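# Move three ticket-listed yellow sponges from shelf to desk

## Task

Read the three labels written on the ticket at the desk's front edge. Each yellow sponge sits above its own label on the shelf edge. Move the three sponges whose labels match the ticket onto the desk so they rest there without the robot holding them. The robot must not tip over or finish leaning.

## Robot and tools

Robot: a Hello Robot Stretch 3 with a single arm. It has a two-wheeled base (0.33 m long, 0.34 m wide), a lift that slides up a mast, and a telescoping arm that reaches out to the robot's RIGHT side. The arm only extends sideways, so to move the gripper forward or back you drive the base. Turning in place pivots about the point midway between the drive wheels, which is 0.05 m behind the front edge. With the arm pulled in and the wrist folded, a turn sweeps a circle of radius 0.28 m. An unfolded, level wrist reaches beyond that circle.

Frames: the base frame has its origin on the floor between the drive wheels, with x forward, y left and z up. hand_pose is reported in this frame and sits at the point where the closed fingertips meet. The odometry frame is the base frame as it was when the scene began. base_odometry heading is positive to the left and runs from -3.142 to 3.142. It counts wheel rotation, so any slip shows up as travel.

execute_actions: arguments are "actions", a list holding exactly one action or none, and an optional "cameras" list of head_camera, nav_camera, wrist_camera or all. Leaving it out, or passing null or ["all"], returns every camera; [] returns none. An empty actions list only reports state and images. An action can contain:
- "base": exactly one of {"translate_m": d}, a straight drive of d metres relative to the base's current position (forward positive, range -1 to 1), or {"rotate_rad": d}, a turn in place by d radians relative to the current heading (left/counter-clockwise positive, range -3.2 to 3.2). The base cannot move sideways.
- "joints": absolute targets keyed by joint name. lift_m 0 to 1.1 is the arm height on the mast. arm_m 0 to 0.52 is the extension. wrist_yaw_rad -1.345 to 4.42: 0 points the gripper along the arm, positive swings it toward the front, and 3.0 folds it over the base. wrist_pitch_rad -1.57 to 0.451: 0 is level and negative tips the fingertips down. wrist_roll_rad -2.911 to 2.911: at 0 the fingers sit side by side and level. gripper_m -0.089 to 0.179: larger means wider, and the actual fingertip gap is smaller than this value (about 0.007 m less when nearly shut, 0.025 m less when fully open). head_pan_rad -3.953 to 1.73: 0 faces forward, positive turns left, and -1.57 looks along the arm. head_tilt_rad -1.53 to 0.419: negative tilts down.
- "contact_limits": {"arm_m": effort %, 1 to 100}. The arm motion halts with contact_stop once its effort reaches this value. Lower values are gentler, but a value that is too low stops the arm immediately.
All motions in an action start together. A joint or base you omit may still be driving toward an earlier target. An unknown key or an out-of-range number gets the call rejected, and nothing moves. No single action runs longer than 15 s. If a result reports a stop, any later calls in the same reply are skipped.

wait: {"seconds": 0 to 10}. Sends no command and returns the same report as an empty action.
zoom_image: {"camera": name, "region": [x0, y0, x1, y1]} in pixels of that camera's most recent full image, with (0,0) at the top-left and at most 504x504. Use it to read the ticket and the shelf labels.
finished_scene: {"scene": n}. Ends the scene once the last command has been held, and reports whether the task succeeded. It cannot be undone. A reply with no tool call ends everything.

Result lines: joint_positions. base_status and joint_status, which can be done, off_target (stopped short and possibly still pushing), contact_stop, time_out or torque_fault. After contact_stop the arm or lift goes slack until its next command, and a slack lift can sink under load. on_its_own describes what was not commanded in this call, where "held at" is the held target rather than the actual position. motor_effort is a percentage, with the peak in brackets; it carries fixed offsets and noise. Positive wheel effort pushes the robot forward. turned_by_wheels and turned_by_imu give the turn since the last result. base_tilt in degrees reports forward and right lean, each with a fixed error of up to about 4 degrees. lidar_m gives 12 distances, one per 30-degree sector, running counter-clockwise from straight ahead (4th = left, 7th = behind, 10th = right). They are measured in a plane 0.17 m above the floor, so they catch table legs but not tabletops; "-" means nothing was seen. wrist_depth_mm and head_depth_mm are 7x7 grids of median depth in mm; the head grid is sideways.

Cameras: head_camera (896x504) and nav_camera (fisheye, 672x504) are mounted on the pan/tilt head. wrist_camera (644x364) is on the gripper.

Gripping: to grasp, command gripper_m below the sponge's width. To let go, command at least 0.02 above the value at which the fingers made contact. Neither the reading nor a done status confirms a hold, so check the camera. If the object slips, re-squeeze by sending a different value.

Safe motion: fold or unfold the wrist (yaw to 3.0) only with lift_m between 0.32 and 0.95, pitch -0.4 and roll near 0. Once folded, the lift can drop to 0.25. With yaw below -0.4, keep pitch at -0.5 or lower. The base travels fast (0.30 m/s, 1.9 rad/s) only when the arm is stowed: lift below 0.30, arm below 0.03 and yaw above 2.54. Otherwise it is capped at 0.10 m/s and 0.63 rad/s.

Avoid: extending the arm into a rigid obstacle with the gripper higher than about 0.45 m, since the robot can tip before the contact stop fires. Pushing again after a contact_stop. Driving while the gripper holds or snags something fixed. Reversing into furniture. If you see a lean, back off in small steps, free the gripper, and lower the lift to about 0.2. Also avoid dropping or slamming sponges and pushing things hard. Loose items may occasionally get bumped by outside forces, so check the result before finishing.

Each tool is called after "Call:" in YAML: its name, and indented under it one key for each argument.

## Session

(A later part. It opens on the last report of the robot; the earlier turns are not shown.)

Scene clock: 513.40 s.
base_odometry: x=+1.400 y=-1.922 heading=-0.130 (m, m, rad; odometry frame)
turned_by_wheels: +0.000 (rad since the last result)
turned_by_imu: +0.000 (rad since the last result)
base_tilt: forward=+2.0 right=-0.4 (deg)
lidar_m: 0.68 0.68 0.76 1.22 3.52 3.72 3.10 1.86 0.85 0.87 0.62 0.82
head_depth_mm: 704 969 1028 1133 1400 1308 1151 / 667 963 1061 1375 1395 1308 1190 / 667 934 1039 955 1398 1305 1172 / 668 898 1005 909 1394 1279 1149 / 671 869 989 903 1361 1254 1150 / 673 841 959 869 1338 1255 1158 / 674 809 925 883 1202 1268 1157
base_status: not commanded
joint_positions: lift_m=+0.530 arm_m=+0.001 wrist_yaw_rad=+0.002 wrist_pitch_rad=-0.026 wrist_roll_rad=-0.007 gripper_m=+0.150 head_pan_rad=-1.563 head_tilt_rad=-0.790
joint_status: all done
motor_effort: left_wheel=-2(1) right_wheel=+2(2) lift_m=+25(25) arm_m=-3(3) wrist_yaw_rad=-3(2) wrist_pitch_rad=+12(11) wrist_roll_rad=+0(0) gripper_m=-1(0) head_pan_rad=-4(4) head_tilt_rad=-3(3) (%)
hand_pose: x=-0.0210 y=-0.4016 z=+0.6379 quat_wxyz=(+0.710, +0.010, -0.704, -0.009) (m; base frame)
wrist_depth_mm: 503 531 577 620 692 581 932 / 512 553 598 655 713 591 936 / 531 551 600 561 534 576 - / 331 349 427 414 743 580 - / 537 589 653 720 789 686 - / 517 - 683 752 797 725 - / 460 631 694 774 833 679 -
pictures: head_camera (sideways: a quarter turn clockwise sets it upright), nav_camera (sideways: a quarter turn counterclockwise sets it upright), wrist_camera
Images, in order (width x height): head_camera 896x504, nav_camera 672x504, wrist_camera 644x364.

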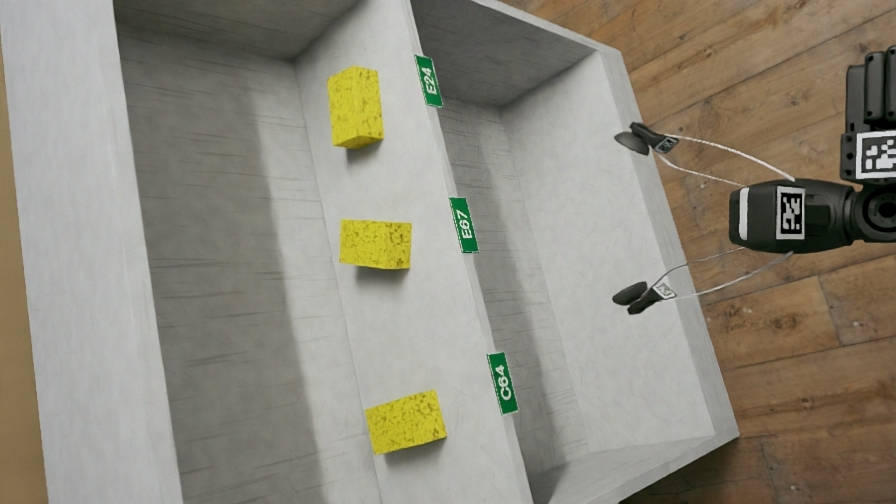

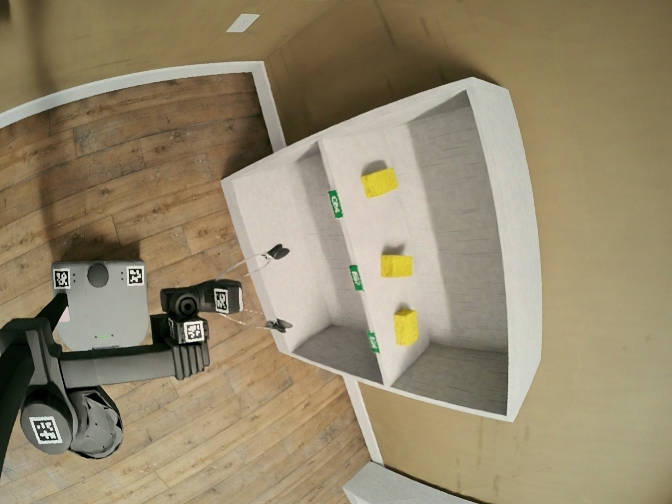

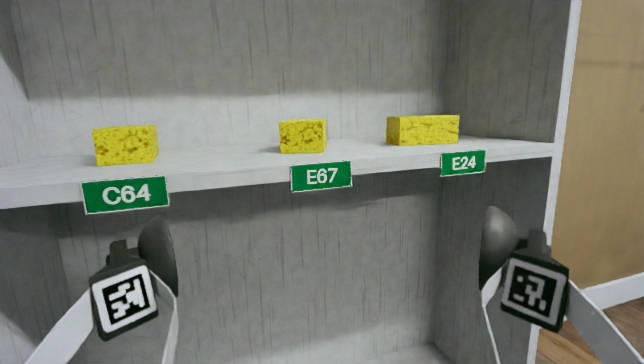

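Call:
execute_actions:
  actions:
    - {"base":{"translate_m":0.035},"joints":{"lift_m":0.585,"gripper_m":0.13}}
  cameras: []

Call:
execute_actions:
  actions:
    - {"joints":{"arm_m":0.22},"contact_limits":{"arm_m":15}}
  cameras: ["wrist_camera","head_camera"]

Scene clock: 528.80 s.
base_odometry: x=+1.435 y=-1.927 heading=-0.130 (m, m, rad; odometry frame)
turned_by_wheels: +0.000 (rad since the last result)
turned_by_imu: +0.001 (rad since the last result)
base_tilt: forward=+2.0 right=-0.4 (deg)
lidar_m: 0.65 0.65 0.72 1.16 3.69 3.74 3.13 1.88 0.87 0.86 0.60 0.79
head_depth_mm: 666 986 1049 1167 1369 1301 1176 / 665 955 1043 1379 1378 1309 1195 / 666 921 1027 931 1389 1305 - / 669 883 1000 912 1395 1273 1153 / 669 854 982 884 1365 1264 1150 / 672 825 941 868 1330 1250 1151 / 673 798 915 887 1019 1287 1153
base_status: done
joint_positions: lift_m=+0.585 arm_m=+0.001 wrist_yaw_rad=+0.001 wrist_pitch_rad=-0.024 wrist_roll_rad=-0.007 gripper_m=+0.130 head_pan_rad=-1.563 head_tilt_rad=-0.790
joint_status: all done
motor_effort: left_wheel=-1(3) right_wheel=+2(7) lift_m=+25(25) arm_m=-3(3) wrist_yaw_rad=-2(2) wrist_pitch_rad=+11(12) wrist_roll_rad=+1(0) gripper_m=+0(76) head_pan_rad=-3(3) head_tilt_rad=-4(3) (%)
hand_pose: x=-0.0211 y=-0.4016 z=+0.6933 quat_wxyz=(+0.710, +0.009, -0.704, -0.008) (m; base frame)
wrist_depth_mm: 492 526 565 618 682 623 528 / 501 547 591 639 712 620 949 / 495 555 606 649 715 633 983 / 470 461 570 486 537 522 - / 344 366 394 688 777 611 - / 469 - 660 723 815 - - / 427 633 683 775 852 689 -
pictures: none
No camera images: the call's "cameras" was empty. Leave "cameras" out to get every camera's image.

Scene clock: 531.63 s.
base_odometry: x=+1.435 y=-1.927 heading=-0.130 (m, m, rad; odometry frame)
turned_by_wheels: +0.000 (rad since the last result)
turned_by_imu: +0.000 (rad since the last result)
base_tilt: forward=+2.0 right=-0.3 (deg)
lidar_m: 0.65 0.65 0.72 1.16 3.70 3.77 3.15 1.89 0.87 0.86 0.60 0.79
head_depth_mm: 661 983 1047 1170 1367 1308 1149 / 663 953 1049 1373 1454 - 1143 / 666 920 1021 927 - 1283 1154 / 667 884 1001 932 1373 1281 1155 / 667 859 988 883 1361 1261 1149 / 671 830 941 869 1338 1238 1156 / 673 799 918 888 1018 1291 1151
base_status: not commanded
joint_positions: lift_m=+0.585 arm_m=+0.220 wrist_yaw_rad=+0.001 wrist_pitch_rad=-0.024 wrist_roll_rad=-0.007 gripper_m=+0.130 head_pan_rad=-1.563 head_tilt_rad=-0.790
joint_status: all done
motor_effort: left_wheel=-1(2) right_wheel=+2(2) lift_m=+25(25) arm_m=+3(0) wrist_yaw_rad=+0(2) wrist_pitch_rad=+11(11) wrist_roll_rad=+0(0) gripper_m=+0(0) head_pan_rad=-4(4) head_tilt_rad=-3(3) (%)
contact_limits: arm_m 15 (drawing in: default 17, maximum 28; extending or still: default 23, maximum 37)
hand_pose: x=-0.0213 y=-0.6202 z=+0.6934 quat_wxyz=(+0.710, +0.009, -0.704, -0.009) (m; base frame)
wrist_depth_mm: 333 355 382 414 456 489 409 / 339 363 392 428 475 505 419 / 348 375 407 445 486 527 419 / 355 386 411 435 482 334 404 / 254 364 326 270 315 329 301 / 224 - 231 227 223 - 262 / 190 171 177 187 206 591 420
pictures: head_camera (sideways: a quarter turn clockwise sets it upright), wrist_camera
Images, in order (width x height): head_camera 896x504, wrist_camera 644x364.

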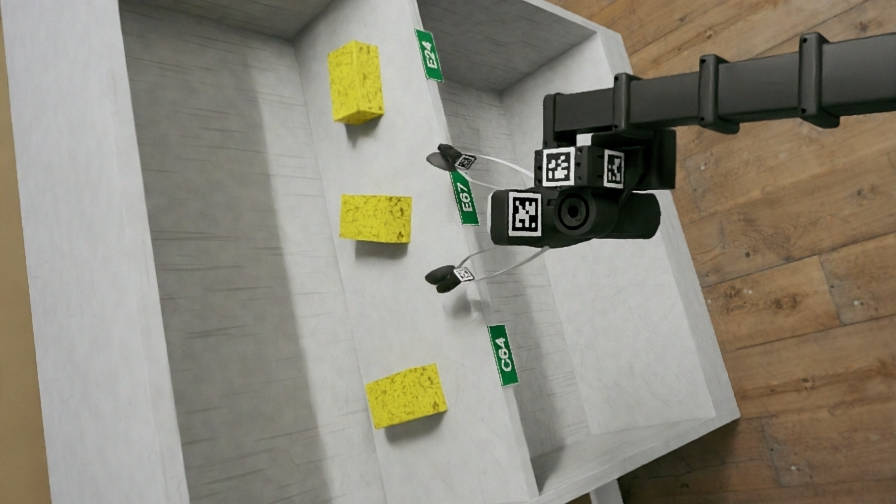

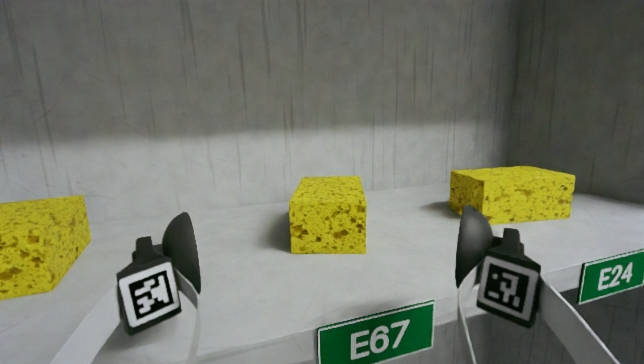

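Call:
execute_actions:
  actions:
    - {"joints":{"lift_m":0.571}}
  cameras: []

Call:
execute_actions:
  actions:
    - {"joints":{"arm_m":0.34},"contact_limits":{"arm_m":15}}
  cameras: ["wrist_camera"]

Scene clock: 540.57 s.
base_odometry: x=+1.435 y=-1.927 heading=-0.130 (m, m, rad; odometry frame)
turned_by_wheels: +0.000 (rad since the last result)
turned_by_imu: +0.000 (rad since the last result)
base_tilt: forward=+2.0 right=-0.3 (deg)
lidar_m: 0.65 0.65 0.72 1.16 3.70 3.77 3.13 1.89 0.87 0.86 0.60 0.79
head_depth_mm: 663 983 1049 1170 1368 1302 1150 / 665 953 1047 1371 1460 - 1137 / 663 917 1027 926 - 1282 1154 / 669 883 1002 920 1379 1277 1147 / 669 857 984 885 1360 1260 1153 / 673 825 942 866 1324 1236 1151 / 674 801 919 888 1023 1281 1159
base_status: not commanded
joint_positions: lift_m=+0.571 arm_m=+0.220 wrist_yaw_rad=+0.001 wrist_pitch_rad=-0.024 wrist_roll_rad=-0.007 gripper_m=+0.130 head_pan_rad=-1.563 head_tilt_rad=-0.790
joint_status: all done
motor_effort: left_wheel=-1(2) right_wheel=+2(2) lift_m=+19(21) arm_m=+3(3) wrist_yaw_rad=-1(1) wrist_pitch_rad=+11(11) wrist_roll_rad=+0(0) gripper_m=+0(0) head_pan_rad=-3(4) head_tilt_rad=-4(3) (%)
hand_pose: x=-0.0213 y=-0.6202 z=+0.6797 quat_wxyz=(+0.710, +0.009, -0.704, -0.008) (m; base frame)
wrist_depth_mm: 333 356 381 418 452 499 408 / 339 365 391 423 471 503 412 / 345 369 400 443 485 522 423 / 349 382 410 277 460 327 383 / 247 322 286 270 275 295 266 / 209 - 202 200 208 - 396 / 167 158 172 186 566 589 429
pictures: none
No camera images: the call's "cameras" was empty. Leave "cameras" out to get every camera's image.

Scene clock: 542.70 s.
base_odometry: x=+1.435 y=-1.927 heading=-0.130 (m, m, rad; odometry frame)
turned_by_wheels: +0.000 (rad since the last result)
turned_by_imu: +0.000 (rad since the last result)
base_tilt: forward=+2.0 right=-0.3 (deg)
lidar_m: 0.65 0.65 0.72 1.16 3.70 3.78 3.13 1.89 0.87 0.86 0.60 0.79
head_depth_mm: 664 984 1049 1168 1374 1306 1154 / 665 953 1037 953 1389 - 1131 / 667 920 1029 930 1353 1301 1156 / 667 883 1002 907 1361 1272 1151 / 669 853 980 884 1364 1253 1153 / 672 825 943 866 1328 1240 1157 / 676 797 918 886 1017 1280 1154
base_status: not commanded
joint_positions: lift_m=+0.571 arm_m=+0.340 wrist_yaw_rad=+0.001 wrist_pitch_rad=-0.024 wrist_roll_rad=-0.007 gripper_m=+0.130 head_pan_rad=-1.563 head_tilt_rad=-0.790
joint_status: all done
motor_effort: left_wheel=-1(1) right_wheel=+2(2) lift_m=+20(20) arm_m=+3(1) wrist_yaw_rad=+0(0) wrist_pitch_rad=+11(11) wrist_roll_rad=+0(0) gripper_m=+0(0) head_pan_rad=-4(5) head_tilt_rad=-4(3) (%)
contact_limits: arm_m 15 (drawing in: default 17, maximum 28; extending or still: default 23, maximum 37)
hand_pose: x=-0.0213 y=-0.7402 z=+0.6797 quat_wxyz=(+0.710, +0.009, -0.704, -0.008) (m; base frame)
wrist_depth_mm: 241 256 277 300 334 370 376 / 248 268 286 313 345 383 379 / 255 272 294 322 353 398 383 / 260 278 303 321 365 396 245 / 264 280 289 159 255 238 207 / 207 - 190 148 185 - 190 / 166 150 154 152 152 151 148
pictures: wrist_camera
Images, in order (width x height): wrist_camera 644x364.

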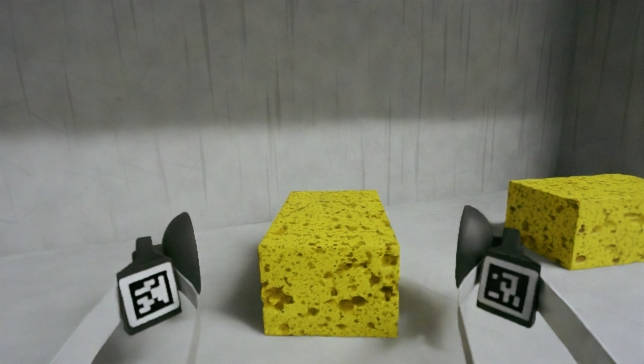

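Call:
execute_actions:
  actions:
    - {"joints":{"gripper_m":0.03}}
  cameras: ["wrist_camera"]

Call:
execute_actions:
  actions:
    - {"joints":{"lift_m":0.595}}
  cameras: []

Call:
execute_actions:
  actions:
    - {"joints":{"arm_m":0.0}}
  cameras: ["wrist_camera"]

Scene clock: 550.30 s.
base_odometry: x=+1.435 y=-1.927 heading=-0.130 (m, m, rad; odometry frame)
turned_by_wheels: +0.000 (rad since the last result)
turned_by_imu: +0.001 (rad since the last result)
base_tilt: forward=+2.0 right=-0.4 (deg)
lidar_m: 0.65 0.65 0.72 1.16 3.70 3.78 3.12 1.89 0.87 0.86 0.60 0.79
head_depth_mm: 663 985 1045 1171 1365 1299 1150 / 663 950 1045 950 1385 - 1138 / 667 917 1026 924 1338 1303 1155 / 667 887 1002 926 1375 1274 1150 / 669 854 984 886 1349 1263 1151 / 671 827 942 867 1328 1242 1158 / 674 804 915 889 1017 1282 1155
base_status: not commanded
joint_positions: lift_m=+0.571 arm_m=+0.340 wrist_yaw_rad=+0.001 wrist_pitch_rad=-0.024 wrist_roll_rad=-0.007 gripper_m=+0.031 head_pan_rad=-1.563 head_tilt_rad=-0.790
joint_status: all done
motor_effort: left_wheel=-2(2) right_wheel=+2(2) lift_m=+20(20) arm_m=+3(3) wrist_yaw_rad=-1(1) wrist_pitch_rad=+11(11) wrist_roll_rad=+0(0) gripper_m=-16(90) head_pan_rad=-4(5) head_tilt_rad=-4(3) (%)
hand_pose: x=-0.0213 y=-0.7402 z=+0.6797 quat_wxyz=(+0.710, +0.009, -0.704, -0.008) (m; base frame)
wrist_depth_mm: 240 256 276 303 335 369 372 / 249 264 286 311 346 381 378 / 254 272 292 324 351 396 388 / 260 279 305 323 366 393 244 / 264 278 298 159 254 251 207 / 207 206 - 146 145 194 190 / 159 158 153 149 149 151 149
pictures: wrist_camera
Images, in order (width x height): wrist_camera 644x364.

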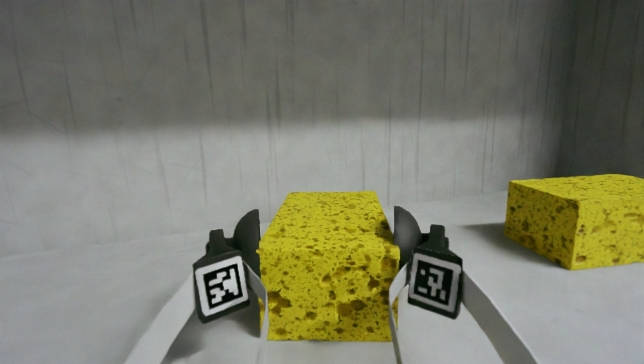

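Scene clock: 551.27 s.
base_odometry: x=+1.435 y=-1.927 heading=-0.130 (m, m, rad; odometry frame)
turned_by_wheels: +0.000 (rad since the last result)
turned_by_imu: +0.000 (rad since the last result)
base_tilt: forward=+2.0 right=-0.3 (deg)
lidar_m: 0.65 0.65 0.72 1.16 3.67 3.77 3.14 1.89 0.87 0.86 0.60 0.79
head_depth_mm: 665 982 1048 1171 1362 1317 1160 / 666 952 1041 955 1372 - 1139 / 663 916 1028 - 1360 1307 1148 / 665 887 993 908 1365 1275 1157 / 669 857 986 885 1361 1259 1158 / 670 826 939 870 1325 1238 1152 / 675 800 917 882 1016 1280 1156
base_status: not commanded
joint_positions: lift_m=+0.595 arm_m=+0.340 wrist_yaw_rad=+0.001 wrist_pitch_rad=-0.024 wrist_roll_rad=-0.007 gripper_m=+0.031 head_pan_rad=-1.563 head_tilt_rad=-0.790
joint_status: all done
motor_effort: left_wheel=-2(2) right_wheel=+2(2) lift_m=+25(25) arm_m=+3(3) wrist_yaw_rad=-1(0) wrist_pitch_rad=+11(11) wrist_roll_rad=-1(0) gripper_m=-16(17) head_pan_rad=-3(4) head_tilt_rad=-3(3) (%)
hand_pose: x=-0.0213 y=-0.7402 z=+0.7034 quat_wxyz=(+0.710, +0.009, -0.704, -0.008) (m; base frame)
wrist_depth_mm: 241 257 277 302 332 369 375 / 248 265 286 312 342 380 381 / 253 269 295 320 355 395 384 / 261 279 302 324 369 414 390 / 269 288 307 159 312 266 216 / 256 253 - 145 145 237 213 / 196 194 184 151 179 186 183
pictures: none
No camera images: the call's "cameras" was empty. Leave "cameras" out to get every camera's image.

Scene clock: 554.97 s.
base_odometry: x=+1.435 y=-1.927 heading=-0.130 (m, m, rad; odometry frame)
turned_by_wheels: +0.000 (rad since the last result)
turned_by_imu: +0.000 (rad since the last result)
base_tilt: forward=+2.0 right=-0.3 (deg)
lidar_m: 0.65 0.65 0.72 1.16 3.68 3.78 3.14 1.88 0.87 0.86 0.60 0.79
head_depth_mm: 664 986 1050 1169 1358 1310 1168 / 665 955 1046 1379 1392 1301 1197 / 665 918 1026 930 1327 1323 - / 668 885 1007 936 1324 1276 1154 / 669 857 985 885 1357 1265 1150 / 672 827 938 867 1329 1238 1155 / 673 800 916 888 1018 1285 1155
base_status: not commanded
joint_positions: lift_m=+0.595 arm_m=+0.001 wrist_yaw_rad=+0.000 wrist_pitch_rad=-0.024 wrist_roll_rad=-0.007 gripper_m=+0.031 head_pan_rad=-1.563 head_tilt_rad=-0.790
joint_status: all done
motor_effort: left_wheel=-2(1) right_wheel=+2(2) lift_m=+25(25) arm_m=-3(9) wrist_yaw_rad=-1(0) wrist_pitch_rad=+11(11) wrist_roll_rad=+0(0) gripper_m=-16(16) head_pan_rad=-3(4) head_tilt_rad=-3(4) (%)
hand_pose: x=-0.0214 y=-0.4017 z=+0.7034 quat_wxyz=(+0.710, +0.009, -0.704, -0.008) (m; base frame)
wrist_depth_mm: 494 520 568 633 685 612 524 / 504 550 577 647 701 632 951 / 507 552 605 660 724 636 989 / 486 493 600 600 551 562 - / 372 362 389 160 432 635 - / 442 597 - 145 145 650 - / 445 608 676 151 839 683 -
pictures: wrist_camera
Images, in order (width x height): wrist_camera 644x364.

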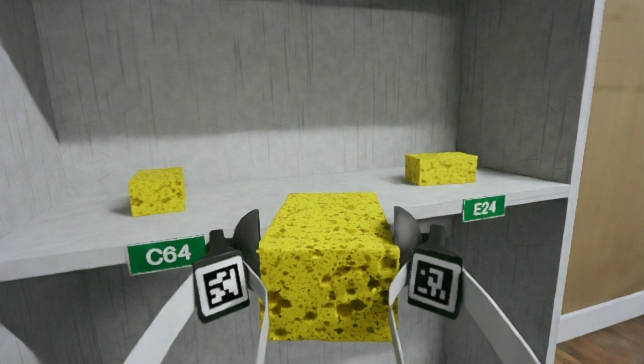

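Call:
execute_actions:
  actions:
    - {"joints":{"lift_m":0.34,"wrist_pitch_rad":-0.4,"wrist_yaw_rad":2.65,"head_pan_rad":0,"head_tilt_rad":-0.6}}
  cameras: []

Call:
execute_actions:
  actions:
    - {"joints":{"lift_m":0.29}}
  cameras: []

Call:
execute_actions:
  actions:
    - {"base":{"rotate_rad":2.39}}
  cameras: []

Call:
execute_actions:
  actions:
    - {"base":{"translate_m":1.0}}
  cameras: []

Call:
execute_actions:
  actions:
    - {"base":{"translate_m":1.0}}
  cameras: ["nav_camera","wrist_camera"]

Scene clock: 576.57 s.
base_odometry: x=+1.435 y=-1.927 heading=-0.130 (m, m, rad; odometry frame)
turned_by_wheels: +0.000 (rad since the last result)
turned_by_imu: +0.001 (rad since the last result)
base_tilt: forward=+2.0 right=-0.4 (deg)
lidar_m: 0.65 0.65 0.72 1.16 3.68 3.75 3.13 1.89 0.87 0.86 0.60 0.79
head_depth_mm: 612 686 780 902 1072 1323 1232 / 591 661 745 861 1007 1225 1238 / 573 636 716 820 958 1147 1228 / 556 615 688 782 915 1078 1213 / 539 595 665 750 862 1015 1182 / 520 576 639 721 826 959 1152 / 506 556 617 691 786 913 1090
base_status: not commanded
joint_positions: lift_m=+0.340 arm_m=+0.001 wrist_yaw_rad=+2.648 wrist_pitch_rad=-0.417 wrist_roll_rad=-0.007 gripper_m=+0.031 head_pan_rad=-0.007 head_tilt_rad=-0.606
joint_status: all done
motor_effort: left_wheel=-2(1) right_wheel=+2(2) lift_m=+19(21) arm_m=-3(3) wrist_yaw_rad=+2(4) wrist_pitch_rad=+8(11) wrist_roll_rad=+0(0) gripper_m=-16(17) head_pan_rad=+4(51) head_tilt_rad=+2(13) (%)
hand_pose: x=+0.0850 y=+0.0517 z=+0.3530 quat_wxyz=(+0.311, +0.704, -0.026, +0.638) (m; base frame)
wrist_depth_mm: - - - 820 646 551 472 / - - - 871 705 572 497 / - - - 937 750 617 529 / 888 857 838 830 779 672 554 / 709 693 714 159 652 659 578 / - 592 - 146 145 567 557 / - 524 513 151 483 486 486
pictures: none
No camera images: the call's "cameras" was empty. Leave "cameras" out to get every camera's image.

Scene clock: 577.83 s.
base_odometry: x=+1.435 y=-1.927 heading=-0.130 (m, m, rad; odometry frame)
turned_by_wheels: +0.000 (rad since the last result)
turned_by_imu: +0.000 (rad since the last result)
base_tilt: forward=+2.0 right=-0.4 (deg)
lidar_m: 0.65 0.65 0.72 1.16 3.69 3.78 3.15 1.89 0.87 0.86 0.60 0.79
head_depth_mm: 612 685 779 905 1072 1317 1241 / 592 662 747 859 1008 1221 1234 / 572 638 716 819 951 1144 1239 / 555 614 689 781 911 1076 1212 / 539 595 661 748 862 1017 1179 / 521 574 640 721 822 962 1149 / 507 557 615 691 784 914 1089
base_status: not commanded
joint_positions: lift_m=+0.290 arm_m=+0.001 wrist_yaw_rad=+2.648 wrist_pitch_rad=-0.418 wrist_roll_rad=-0.007 gripper_m=+0.031 head_pan_rad=-0.007 head_tilt_rad=-0.606
joint_status: all done
motor_effort: left_wheel=-2(2) right_wheel=+2(2) lift_m=+20(18) arm_m=-3(3) wrist_yaw_rad=+2(2) wrist_pitch_rad=+8(8) wrist_roll_rad=+0(0) gripper_m=-16(16) head_pan_rad=+4(5) head_tilt_rad=+2(2) (%)
hand_pose: x=+0.0850 y=+0.0516 z=+0.3029 quat_wxyz=(+0.311, +0.704, -0.025, +0.638) (m; base frame)
wrist_depth_mm: - - - 795 658 545 468 / - - - 878 696 589 501 / - 998 997 906 742 628 524 / 784 768 753 763 737 656 551 / 634 620 644 159 589 598 560 / - 532 - 146 146 511 504 / - - - 151 432 437 443
pictures: none
No camera images: the call's "cameras" was empty. Leave "cameras" out to get every camera's image.

Scene clock: 580.53 s.
base_odometry: x=+1.435 y=-1.927 heading=+2.260 (m, m, rad; odometry frame)
turned_by_wheels: +2.390 (rad since the last result)
turned_by_imu: +2.400 (rad since the last result)
base_tilt: forward=+2.0 right=-0.3 (deg)
lidar_m: 3.58 3.29 2.64 0.87 0.88 0.60 0.60 0.68 0.65 0.67 0.89 2.25
head_depth_mm: 3321 3630 2996 2197 1765 1456 1235 / 3443 3759 3026 2201 1757 1447 1241 / 3593 3926 3060 2240 1766 1451 1239 / 3720 - 3015 2221 1754 1440 1237 / 3918 - 3005 2227 1758 1459 1237 / - - 3039 2214 1761 1456 1233 / 3806 - 2988 2222 1771 1459 1237
base_status: done
joint_positions: lift_m=+0.290 arm_m=+0.001 wrist_yaw_rad=+2.649 wrist_pitch_rad=-0.418 wrist_roll_rad=-0.007 gripper_m=+0.031 head_pan_rad=-0.007 head_tilt_rad=-0.605
joint_status: not commanded
motor_effort: left_wheel=-1(7) right_wheel=+2(11) lift_m=+20(20) arm_m=-3(3) wrist_yaw_rad=+1(2) wrist_pitch_rad=+8(8) wrist_roll_rad=+0(0) gripper_m=-16(16) head_pan_rad=+4(4) head_tilt_rad=+2(2) (%)
hand_pose: x=+0.0850 y=+0.0516 z=+0.3029 quat_wxyz=(+0.311, +0.704, -0.025, +0.638) (m; base frame)
wrist_depth_mm: - - - - - - - / - - - - - - - / 953 991 994 965 944 937 920 / 741 762 764 732 753 743 733 / 626 622 644 159 579 594 592 / - 520 - 145 145 515 504 / - - - 151 429 445 437
pictures: none
No camera images: the call's "cameras" was empty. Leave "cameras" out to get every camera's image.

Scene clock: 585.47 s.
base_odometry: x=+0.799 y=-1.155 heading=+2.260 (m, m, rad; odometry frame)
turned_by_wheels: +0.000 (rad since the last result)
turned_by_imu: +0.006 (rad since the last result)
base_tilt: forward=+2.0 right=-0.3 (deg)
lidar_m: 2.81 2.77 2.65 2.38 1.87 1.49 1.59 1.18 1.12 1.16 1.56 2.59
head_depth_mm: 2543 2482 2903 2227 1758 1456 1236 / 2701 2715 2995 2247 1748 1460 1237 / 2853 2683 2850 2235 1752 1454 1240 / 2978 3294 3019 2226 1756 1456 1238 / 3101 3375 3023 2216 1763 1452 1239 / 3289 3637 3008 2250 1759 1453 1242 / 3196 3368 3032 2220 1750 1454 1237
base_status: done
joint_positions: lift_m=+0.290 arm_m=+0.001 wrist_yaw_rad=+2.649 wrist_pitch_rad=-0.418 wrist_roll_rad=-0.007 gripper_m=+0.031 head_pan_rad=-0.007 head_tilt_rad=-0.605
joint_status: not commanded
motor_effort: left_wheel=-3(4) right_wheel=+2(9) lift_m=+20(20) arm_m=-3(3) wrist_yaw_rad=+2(2) wrist_pitch_rad=+8(8) wrist_roll_rad=+0(0) gripper_m=-16(16) head_pan_rad=+5(5) head_tilt_rad=+2(2) (%)
hand_pose: x=+0.0849 y=+0.0516 z=+0.3029 quat_wxyz=(+0.311, +0.704, -0.025, +0.638) (m; base frame)
wrist_depth_mm: - - - - - - - / - - - - - - - / - 997 982 965 958 939 919 / 762 772 756 750 746 738 740 / 628 616 637 159 579 598 592 / - 533 - 145 146 512 503 / - - - 151 436 442 436
pictures: none
No camera images: the call's "cameras" was empty. Leave "cameras" out to get every camera's image.

Scene clock: 590.40 s.
base_odometry: x=+0.164 y=-0.382 heading=+2.259 (m, m, rad; odometry frame)
turned_by_wheels: +0.000 (rad since the last result)
turned_by_imu: +0.006 (rad since the last result)
base_tilt: forward=+2.0 right=-0.4 (deg)
lidar_m: 1.54 2.23 2.15 2.24 2.47 2.38 2.33 1.68 1.60 1.66 2.20 1.66
head_depth_mm: 1790 1905 1559 2141 1746 1454 1234 / 1890 1970 1662 2146 1755 1464 1235 / 1978 2047 2401 2145 1773 1453 1238 / 2073 2061 2570 2238 1759 1453 1242 / 2200 2061 2565 2227 1762 1451 1234 / 2318 2455 2852 2220 1764 1452 1240 / 2453 2667 2845 2237 1768 1457 1235
base_status: done
joint_positions: lift_m=+0.290 arm_m=+0.001 wrist_yaw_rad=+2.649 wrist_pitch_rad=-0.418 wrist_roll_rad=-0.007 gripper_m=+0.031 head_pan_rad=-0.007 head_tilt_rad=-0.605
joint_status: not commanded
motor_effort: left_wheel=-2(6) right_wheel=+2(8) lift_m=+20(20) arm_m=-3(3) wrist_yaw_rad=+2(2) wrist_pitch_rad=+8(8) wrist_roll_rad=+0(1) gripper_m=-16(16) head_pan_rad=+4(4) head_tilt_rad=+2(2) (%)
hand_pose: x=+0.0849 y=+0.0516 z=+0.3029 quat_wxyz=(+0.311, +0.704, -0.025, +0.638) (m; base frame)
wrist_depth_mm: - - - - - - - / - - - - - - - / - 972 - 953 981 931 939 / 771 773 753 755 732 725 712 / 627 625 643 160 582 603 583 / - 524 - 145 145 512 506 / - - - 151 433 445 435
pictures: nav_camera (sideways: a quarter turn counterclockwise sets it upright), wrist_camera
Images, in order (width x height): nav_camera 672x504, wrist_camera 644x364.

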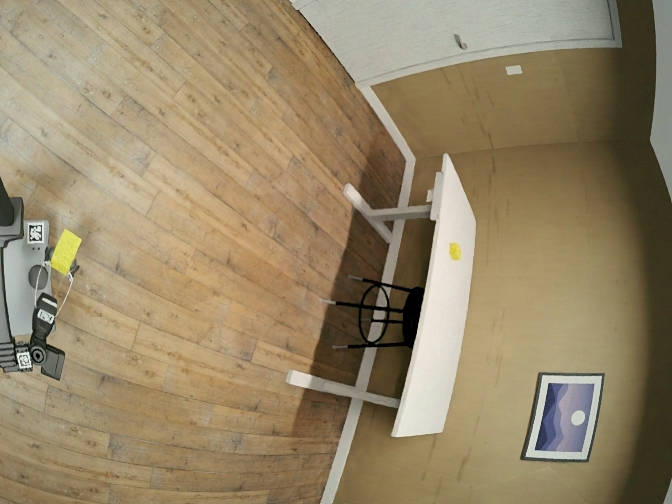

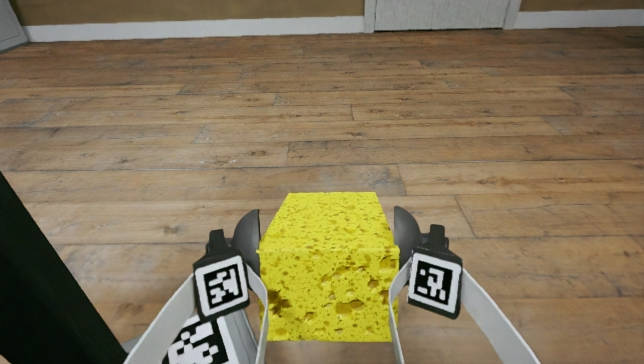

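Call:
execute_actions:
  actions:
    - {"base":{"translate_m":0.66}}
  cameras: []

Call:
execute_actions:
  actions:
    - {"base":{"rotate_rad":1.26}}
  cameras: []

Call:
execute_actions:
  actions:
    - {"joints":{"lift_m":0.40,"head_pan_rad":-1.57,"head_tilt_rad":-0.7}}
  cameras: []

Call:
execute_actions:
  actions:
    - {"joints":{"lift_m":0.70,"wrist_yaw_rad":0}}
  cameras: ["head_camera","nav_camera"]

Scene clock: 608.50 s.
base_odometry: x=-0.256 y=+0.127 heading=+2.259 (m, m, rad; odometry frame)
turned_by_wheels: +0.000 (rad since the last result)
turned_by_imu: +0.005 (rad since the last result)
base_tilt: forward=+2.1 right=-0.4 (deg)
lidar_m: 1.42 1.89 1.82 1.91 2.57 2.98 2.79 2.00 1.92 1.99 1.13 0.90
head_depth_mm: 1298 1400 1326 974 1701 1452 1231 / 1352 1482 1323 978 1713 1441 1238 / 1410 1575 1331 1056 1705 1450 1234 / 1492 1657 1315 1101 1761 1450 1239 / 1581 1739 1324 1746 1769 1456 1244 / 1672 1878 1323 2006 1711 1457 1247 / 1780 2025 1326 2148 1754 1452 1235
base_status: done
joint_positions: lift_m=+0.290 arm_m=+0.001 wrist_yaw_rad=+2.649 wrist_pitch_rad=-0.418 wrist_roll_rad=-0.007 gripper_m=+0.031 head_pan_rad=-0.007 head_tilt_rad=-0.605
joint_status: not commanded
motor_effort: left_wheel=-2(6) right_wheel=+2(8) lift_m=+20(20) arm_m=-3(3) wrist_yaw_rad=+2(1) wrist_pitch_rad=+8(8) wrist_roll_rad=+0(0) gripper_m=-16(16) head_pan_rad=+4(4) head_tilt_rad=+2(2) (%)
hand_pose: x=+0.0849 y=+0.0516 z=+0.3028 quat_wxyz=(+0.311, +0.704, -0.025, +0.638) (m; base frame)
wrist_depth_mm: - - - - - - - / - - - - - - - / - - 985 947 955 926 912 / 783 773 757 745 738 733 717 / 637 631 636 160 588 596 593 / - 527 - 145 145 510 505 / - - - 151 439 442 444
pictures: none
No camera images: the call's "cameras" was empty. Leave "cameras" out to get every camera's image.

Scene clock: 610.57 s.
base_odometry: x=-0.256 y=+0.127 heading=-2.764 (m, m, rad; odometry frame)
turned_by_wheels: +1.260 (rad since the last result)
turned_by_imu: +1.265 (rad since the last result)
base_tilt: forward=+2.0 right=-0.4 (deg)
lidar_m: 1.83 2.07 2.73 3.00 2.32 1.93 1.93 1.84 1.12 0.90 1.42 1.83
head_depth_mm: 1493 1647 1832 2050 1759 1455 1234 / 1537 1695 1891 2068 1753 1457 1238 / 1572 1722 1942 2117 1771 1460 1243 / 1619 1776 2008 2128 1749 1459 1234 / 1651 1826 2064 2232 1752 1456 1241 / 1679 1882 2109 2226 1763 1451 1235 / 1715 1915 2175 2227 1752 1452 1242
base_status: done
joint_positions: lift_m=+0.290 arm_m=+0.001 wrist_yaw_rad=+2.649 wrist_pitch_rad=-0.418 wrist_roll_rad=-0.007 gripper_m=+0.031 head_pan_rad=-0.007 head_tilt_rad=-0.605
joint_status: not commanded
motor_effort: left_wheel=-2(9) right_wheel=+2(9) lift_m=+20(20) arm_m=-3(3) wrist_yaw_rad=+2(2) wrist_pitch_rad=+8(8) wrist_roll_rad=+0(0) gripper_m=-16(16) head_pan_rad=+4(5) head_tilt_rad=+2(2) (%)
hand_pose: x=+0.0849 y=+0.0516 z=+0.3028 quat_wxyz=(+0.311, +0.704, -0.025, +0.638) (m; base frame)
wrist_depth_mm: - - - - - - - / - - - - - - - / - - 958 975 941 933 914 / 776 751 767 753 750 732 728 / 630 629 631 160 583 596 599 / - 532 - 146 145 509 500 / - - - 151 432 443 436
pictures: none
No camera images: the call's "cameras" was empty. Leave "cameras" out to get every camera's image.

Scene clock: 612.40 s.
base_odometry: x=-0.256 y=+0.127 heading=-2.764 (m, m, rad; odometry frame)
turned_by_wheels: +0.000 (rad since the last result)
turned_by_imu: +0.000 (rad since the last result)
base_tilt: forward=+2.0 right=-0.4 (deg)
lidar_m: 1.82 2.07 2.73 3.01 2.32 1.93 1.93 1.84 1.12 0.90 1.42 1.83
head_depth_mm: 1272 1387 1115 954 1571 1365 1193 / 1295 1396 1111 961 1627 1368 1195 / 1321 1428 1116 1701 1625 1376 1187 / 1356 1469 1113 1267 1574 1379 1193 / 1392 1480 1110 1811 1621 1379 1196 / 1417 1512 1119 1941 1629 1374 1187 / 1446 1545 1104 1868 1635 1376 1194
base_status: not commanded
joint_positions: lift_m=+0.400 arm_m=+0.001 wrist_yaw_rad=+2.649 wrist_pitch_rad=-0.418 wrist_roll_rad=-0.007 gripper_m=+0.031 head_pan_rad=-1.563 head_tilt_rad=-0.691
joint_status: all done
motor_effort: left_wheel=-1(2) right_wheel=+2(2) lift_m=+25(25) arm_m=-4(3) wrist_yaw_rad=+1(2) wrist_pitch_rad=+8(9) wrist_roll_rad=+0(0) gripper_m=-16(16) head_pan_rad=-4(54) head_tilt_rad=-2(9) (%)
hand_pose: x=+0.0849 y=+0.0516 z=+0.4125 quat_wxyz=(+0.311, +0.704, -0.025, +0.638) (m; base frame)
wrist_depth_mm: - - - - - - - / - - - - - - - / - - - - - - - / 998 940 982 968 934 939 903 / 803 786 806 159 742 761 742 / - 663 - 145 145 642 638 / - 582 556 151 542 555 554
pictures: none
No camera images: the call's "cameras" was empty. Leave "cameras" out to get every camera's image.

Scene clock: 615.97 s.
base_odometry: x=-0.256 y=+0.127 heading=-2.764 (m, m, rad; odometry frame)
turned_by_wheels: +0.000 (rad since the last result)
turned_by_imu: +0.000 (rad since the last result)
base_tilt: forward=+2.0 right=-0.3 (deg)
lidar_m: 1.83 2.07 2.72 2.99 2.31 1.93 1.93 1.84 1.12 0.90 1.43 1.83
head_depth_mm: 1280 1380 1110 958 1581 1364 1216 / 1297 1407 1111 960 1627 1375 1214 / 1322 1434 1113 1698 1626 1324 - / 1366 1466 1114 1269 1589 1325 1197 / 1386 1472 1114 1799 1619 1384 1184 / 1407 1509 1119 1915 1629 1381 1196 / 1447 1556 1105 1869 1624 1374 1195
base_status: not commanded
joint_positions: lift_m=+0.700 arm_m=+0.001 wrist_yaw_rad=+0.002 wrist_pitch_rad=-0.418 wrist_roll_rad=-0.007 gripper_m=+0.031 head_pan_rad=-1.563 head_tilt_rad=-0.691
joint_status: all done
motor_effort: left_wheel=-2(2) right_wheel=+2(2) lift_m=+25(25) arm_m=-3(3) wrist_yaw_rad=-2(4) wrist_pitch_rad=+8(8) wrist_roll_rad=+0(0) gripper_m=-17(16) head_pan_rad=-4(3) head_tilt_rad=-3(3) (%)
hand_pose: x=-0.0212 y=-0.3705 z=+0.7125 quat_wxyz=(+0.694, +0.148, -0.689, -0.146) (m; base frame)
wrist_depth_mm: 702 655 639 602 596 569 551 / - - - 816 - 755 - / - - - - - - - / - - - - - - - / - - - 159 - - - / - - - 145 145 996 - / 900 925 865 151 856 886 861
pictures: head_camera (sideways: a quarter turn clockwise sets it upright), nav_camera (sideways: a quarter turn counterclockwise sets it upright)
Images, in order (width x height): head_camera 896x504, nav_camera 672x504.

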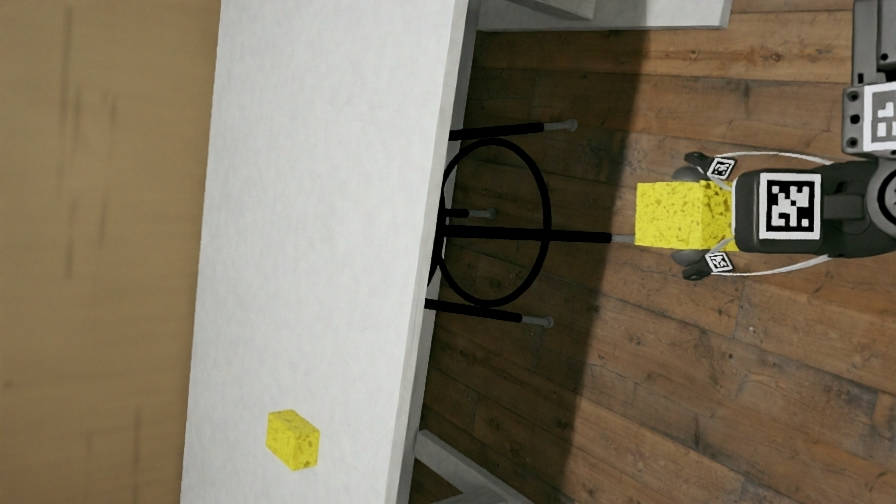

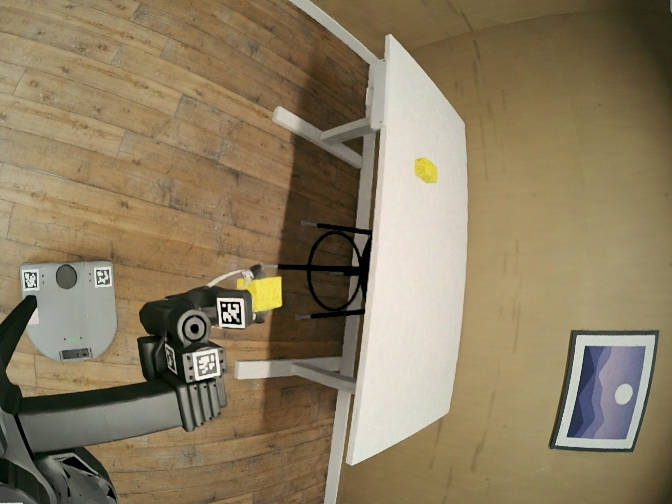

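Call:
execute_actions:
  actions:
    - {"joints":{"wrist_pitch_rad":0}}
  cameras: []

Call:
execute_actions:
  actions:
    - {"joints":{"arm_m":0.51},"contact_limits":{"arm_m":18}}
  cameras: []

Call:
execute_actions:
  actions:
    - {"joints":{"lift_m":0.66}}
  cameras: ["wrist_camera","head_camera"]

Scene clock: 625.20 s.
base_odometry: x=-0.256 y=+0.127 heading=-2.764 (m, m, rad; odometry frame)
turned_by_wheels: +0.000 (rad since the last result)
turned_by_imu: +0.000 (rad since the last result)
base_tilt: forward=+2.0 right=-0.3 (deg)
lidar_m: 1.82 2.06 2.72 3.01 2.32 1.93 1.93 1.84 1.12 0.90 1.43 1.83
head_depth_mm: 1273 1387 1114 956 1582 1362 1209 / 1302 1402 1108 960 1616 1384 1219 / 1327 1441 1119 1693 607 1402 - / 1351 1465 1112 1272 1370 1408 1186 / 1378 1478 1113 1823 1632 1364 1194 / 1417 1512 1113 1925 1627 1381 1190 / 1441 1544 1107 1869 1628 1375 1192
base_status: not commanded
joint_positions: lift_m=+0.700 arm_m=+0.001 wrist_yaw_rad=+0.002 wrist_pitch_rad=-0.028 wrist_roll_rad=-0.007 gripper_m=+0.031 head_pan_rad=-1.563 head_tilt_rad=-0.691
joint_status: all done
motor_effort: left_wheel=-1(2) right_wheel=+2(2) lift_m=+25(25) arm_m=-3(3) wrist_yaw_rad=-2(1) wrist_pitch_rad=+13(12) wrist_roll_rad=+0(0) gripper_m=-16(16) head_pan_rad=-4(4) head_tilt_rad=-3(3) (%)
hand_pose: x=-0.0210 y=-0.4015 z=+0.8074 quat_wxyz=(+0.710, +0.011, -0.704, -0.009) (m; base frame)
wrist_depth_mm: - - - - - - - / - - - - - - - / - - - - - - - / 799 762 755 723 697 675 651 / - - - 160 500 815 472 / - - - 145 146 - - / - - - 151 - - -
pictures: none
No camera images: the call's "cameras" was empty. Leave "cameras" out to get every camera's image.

Scene clock: 630.13 s.
base_odometry: x=-0.256 y=+0.127 heading=-2.764 (m, m, rad; odometry frame)
turned_by_wheels: +0.000 (rad since the last result)
turned_by_imu: +0.001 (rad since the last result)
base_tilt: forward=+2.0 right=-0.3 (deg)
lidar_m: 1.82 2.06 2.72 2.99 2.32 1.93 1.93 1.84 1.12 0.89 1.42 1.83
head_depth_mm: 1280 1386 1110 958 1577 1376 - / 1290 1406 1155 956 1576 1372 1189 / 1319 1441 1214 1848 1627 1375 1195 / 1357 1461 1094 1809 1591 1374 1193 / 1385 1485 1115 1824 1634 1375 1188 / 1419 1530 1116 1924 1628 1379 1199 / 1444 1557 1106 1862 1638 1394 1193
base_status: not commanded
joint_positions: lift_m=+0.700 arm_m=+0.510 wrist_yaw_rad=+0.000 wrist_pitch_rad=-0.026 wrist_roll_rad=-0.007 gripper_m=+0.031 head_pan_rad=-1.563 head_tilt_rad=-0.691
joint_status: all done
motor_effort: left_wheel=-2(2) right_wheel=+2(2) lift_m=+25(25) arm_m=+3(5) wrist_yaw_rad=-1(2) wrist_pitch_rad=+12(13) wrist_roll_rad=+0(0) gripper_m=-16(16) head_pan_rad=-4(3) head_tilt_rad=-3(3) (%)
contact_limits: arm_m 18 (drawing in: default 17, maximum 28; extending or still: default 23, maximum 37)
hand_pose: x=-0.0213 y=-0.9102 z=+0.8079 quat_wxyz=(+0.710, +0.010, -0.704, -0.009) (m; base frame)
wrist_depth_mm: 883 820 793 753 710 679 637 / 928 846 824 767 727 676 656 / 956 904 854 807 747 711 670 / 797 782 743 718 699 671 642 / 411 441 465 161 381 405 394 / 309 311 - 146 145 292 288 / 238 234 223 150 218 226 224
pictures: none
No camera images: the call's "cameras" was empty. Leave "cameras" out to get every camera's image.

Scene clock: 631.30 s.
base_odometry: x=-0.256 y=+0.127 heading=-2.764 (m, m, rad; odometry frame)
turned_by_wheels: +0.000 (rad since the last result)
turned_by_imu: +0.000 (rad since the last result)
base_tilt: forward=+2.1 right=-0.4 (deg)
lidar_m: 1.82 2.07 2.72 3.01 2.32 1.93 1.93 1.84 1.12 0.90 1.43 1.83
head_depth_mm: 1267 1382 1106 959 1572 1361 - / 1298 1402 1111 943 - 1385 1195 / 1324 1429 1162 1872 1623 1374 1195 / 1347 1457 1110 1698 1580 1370 1193 / 1379 1479 1120 1811 1635 1368 1188 / 1414 1518 1114 1915 1614 1378 1188 / 1438 1553 1103 1882 1611 1390 1193
base_status: not commanded
joint_positions: lift_m=+0.660 arm_m=+0.510 wrist_yaw_rad=+0.000 wrist_pitch_rad=-0.026 wrist_roll_rad=-0.007 gripper_m=+0.031 head_pan_rad=-1.563 head_tilt_rad=-0.691
joint_status: all done
motor_effort: left_wheel=-1(2) right_wheel=+2(2) lift_m=+19(22) arm_m=+3(3) wrist_yaw_rad=-1(0) wrist_pitch_rad=+12(12) wrist_roll_rad=+0(0) gripper_m=-16(16) head_pan_rad=-4(5) head_tilt_rad=-3(3) (%)
hand_pose: x=-0.0213 y=-0.9102 z=+0.7682 quat_wxyz=(+0.710, +0.010, -0.704, -0.009) (m; base frame)
wrist_depth_mm: 884 848 783 748 698 662 639 / 916 878 811 750 742 691 661 / 966 907 837 792 754 712 667 / 582 574 557 533 506 497 481 / 333 326 345 159 281 302 294 / 230 228 - 146 145 216 211 / 178 175 166 150 162 169 166
pictures: head_camera (sideways: a quarter turn clockwise sets it upright), wrist_camera
Images, in order (width x height): head_camera 896x504, wrist_camera 644x364.

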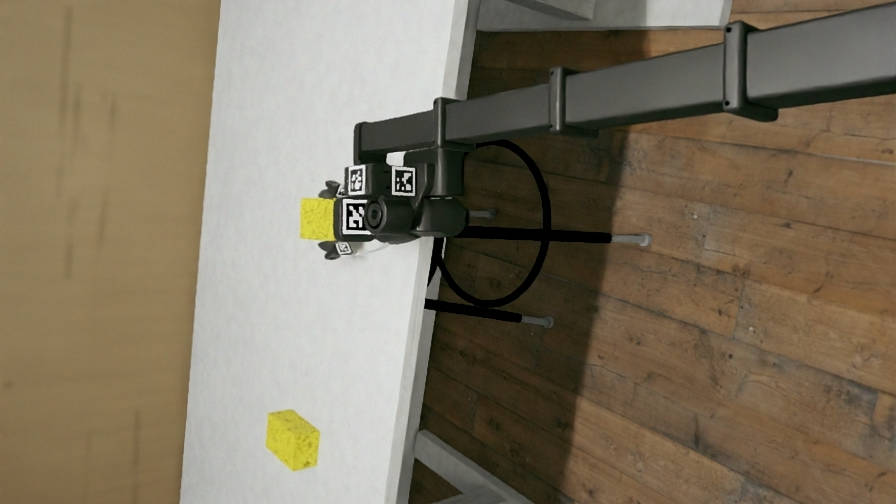

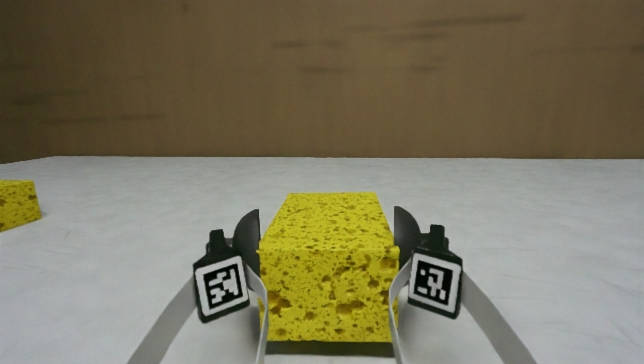

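Call:
execute_actions:
  actions:
    - {"joints":{"lift_m":0.653}}
  cameras: []

Call:
execute_actions:
  actions:
    - {"joints":{"gripper_m":0.12}}
  cameras: ["wrist_camera"]

Call:
execute_actions:
  actions:
    - {"joints":{"arm_m":0.0}}
  cameras: ["head_camera"]

Scene clock: 638.10 s.
base_odometry: x=-0.256 y=+0.127 heading=-2.764 (m, m, rad; odometry frame)
turned_by_wheels: +0.000 (rad since the last result)
turned_by_imu: +0.000 (rad since the last result)
base_tilt: forward=+2.0 right=-0.3 (deg)
lidar_m: 1.82 2.07 2.73 3.00 2.32 1.93 1.93 1.84 1.12 0.90 1.42 1.83
head_depth_mm: 1266 1385 1111 956 1571 1369 1208 / 1295 1395 1109 964 - 1377 1176 / 1327 1437 1156 1832 1621 1374 1186 / 1353 1469 1156 1693 1585 1376 1187 / 1394 1481 1110 1816 1626 1374 1203 / 1410 1522 1118 1925 1629 1380 1197 / 1444 1548 1104 1869 1627 1380 1194
base_status: not commanded
joint_positions: lift_m=+0.653 arm_m=+0.510 wrist_yaw_rad=+0.000 wrist_pitch_rad=-0.026 wrist_roll_rad=-0.007 gripper_m=+0.031 head_pan_rad=-1.563 head_tilt_rad=-0.691
joint_status: all done
motor_effort: left_wheel=-1(1) right_wheel=+2(2) lift_m=+19(19) arm_m=+3(3) wrist_yaw_rad=+0(0) wrist_pitch_rad=+12(12) wrist_roll_rad=+0(0) gripper_m=-16(16) head_pan_rad=-4(3) head_tilt_rad=-3(3) (%)
hand_pose: x=-0.0213 y=-0.9102 z=+0.7612 quat_wxyz=(+0.710, +0.010, -0.704, -0.009) (m; base frame)
wrist_depth_mm: 910 863 782 753 701 674 638 / 941 875 849 775 733 682 662 / 958 906 845 814 759 701 675 / 551 533 519 505 489 469 457 / 315 307 324 160 265 283 278 / 217 214 - 145 145 202 199 / 166 164 157 150 153 158 155
pictures: none
No camera images: the call's "cameras" was empty. Leave "cameras" out to get every camera's image.

Scene clock: 639.50 s.
base_odometry: x=-0.256 y=+0.127 heading=-2.764 (m, m, rad; odometry frame)
turned_by_wheels: +0.000 (rad since the last result)
turned_by_imu: +0.000 (rad since the last result)
base_tilt: forward=+2.0 right=-0.4 (deg)
lidar_m: 1.83 2.06 2.72 3.01 2.32 1.93 1.93 1.83 1.12 0.89 1.43 1.83
head_depth_mm: 1270 1386 1112 958 1574 1375 1218 / 1299 1407 1110 956 - 1368 1185 / 1328 1438 1161 1832 1614 1376 1194 / 1357 1469 1158 1691 1582 1373 1194 / 1376 1469 1111 1813 1621 1381 1189 / 1400 1505 1122 1924 1623 1375 1191 / 1447 1553 1105 1876 1622 1375 1192
base_status: not commanded
joint_positions: lift_m=+0.653 arm_m=+0.510 wrist_yaw_rad=+0.000 wrist_pitch_rad=-0.026 wrist_roll_rad=-0.007 gripper_m=+0.120 head_pan_rad=-1.563 head_tilt_rad=-0.691
joint_status: all done
motor_effort: left_wheel=-2(1) right_wheel=+2(2) lift_m=+20(20) arm_m=+3(3) wrist_yaw_rad=+0(0) wrist_pitch_rad=+12(12) wrist_roll_rad=+0(0) gripper_m=+0(80) head_pan_rad=-4(4) head_tilt_rad=-3(3) (%)
hand_pose: x=-0.0213 y=-0.9102 z=+0.7612 quat_wxyz=(+0.710, +0.010, -0.704, -0.009) (m; base frame)
wrist_depth_mm: 875 826 774 746 714 675 644 / 907 875 814 786 732 680 665 / 976 887 855 806 750 711 694 / 547 536 517 495 486 467 452 / 314 322 300 172 269 306 276 / 216 222 200 148 193 - 200 / 170 157 163 152 153 157 155
pictures: wrist_camera
Images, in order (width x height): wrist_camera 644x364.

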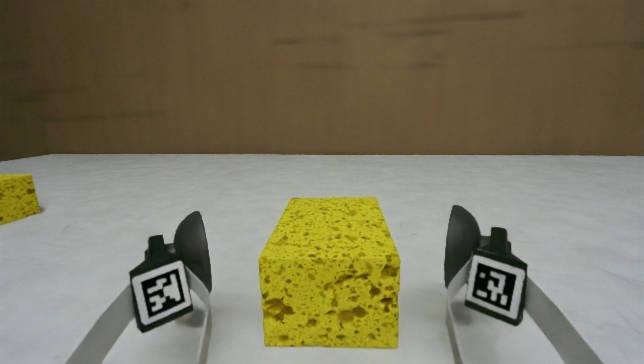

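Scene clock: 644.43 s.
base_odometry: x=-0.256 y=+0.127 heading=-2.764 (m, m, rad; odometry frame)
turned_by_wheels: +0.000 (rad since the last result)
turned_by_imu: +0.001 (rad since the last result)
base_tilt: forward=+2.0 right=-0.4 (deg)
lidar_m: 1.83 2.07 2.73 2.98 2.32 1.93 1.93 1.83 1.12 0.90 1.42 1.83
head_depth_mm: 1269 1386 1115 958 1579 1368 1188 / 1295 1398 1113 956 1624 1379 1205 / 1328 1428 1110 1697 1621 1377 1205 / 1353 1467 1115 1271 1586 1376 1178 / 1376 1482 1116 1810 1626 1382 1193 / 1412 1512 1115 1923 1634 1384 1195 / 1438 1542 1107 1869 1637 1379 1199
base_status: not commanded
joint_positions: lift_m=+0.653 arm_m=+0.001 wrist_yaw_rad=+0.000 wrist_pitch_rad=-0.024 wrist_roll_rad=-0.007 gripper_m=+0.120 head_pan_rad=-1.563 head_tilt_rad=-0.691
joint_status: all done
motor_effort: left_wheel=-1(2) right_wheel=+2(2) lift_m=+20(20) arm_m=-3(3) wrist_yaw_rad=+0(1) wrist_pitch_rad=+11(12) wrist_roll_rad=+0(1) gripper_m=+0(0) head_pan_rad=-4(4) head_tilt_rad=-3(3) (%)
hand_pose: x=-0.0214 y=-0.4016 z=+0.7615 quat_wxyz=(+0.710, +0.009, -0.704, -0.009) (m; base frame)
wrist_depth_mm: - - - - - - - / - - - - - - - / - - - - - - - / 659 799 630 596 569 558 468 / - - - 802 - 841 - / - - - - - - - / - - - - - - -
pictures: head_camera (sideways: a quarter turn clockwise sets it upright)
Images, in order (width x height): head_camera 896x504.

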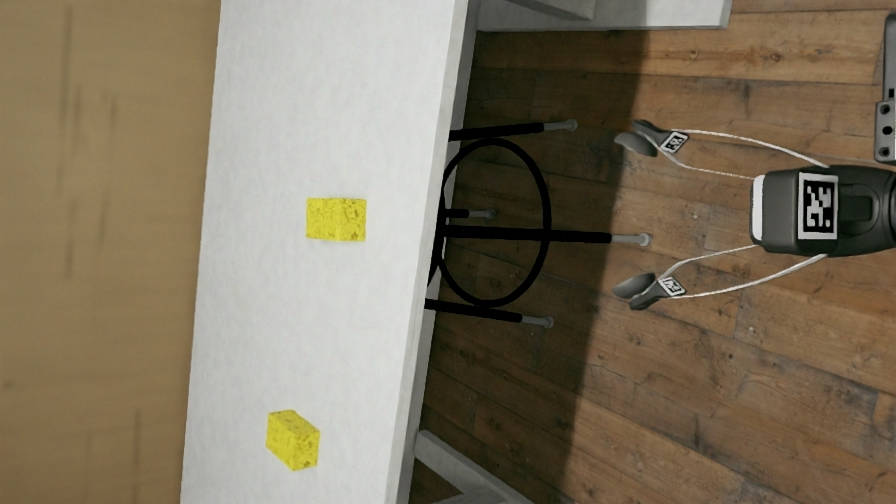

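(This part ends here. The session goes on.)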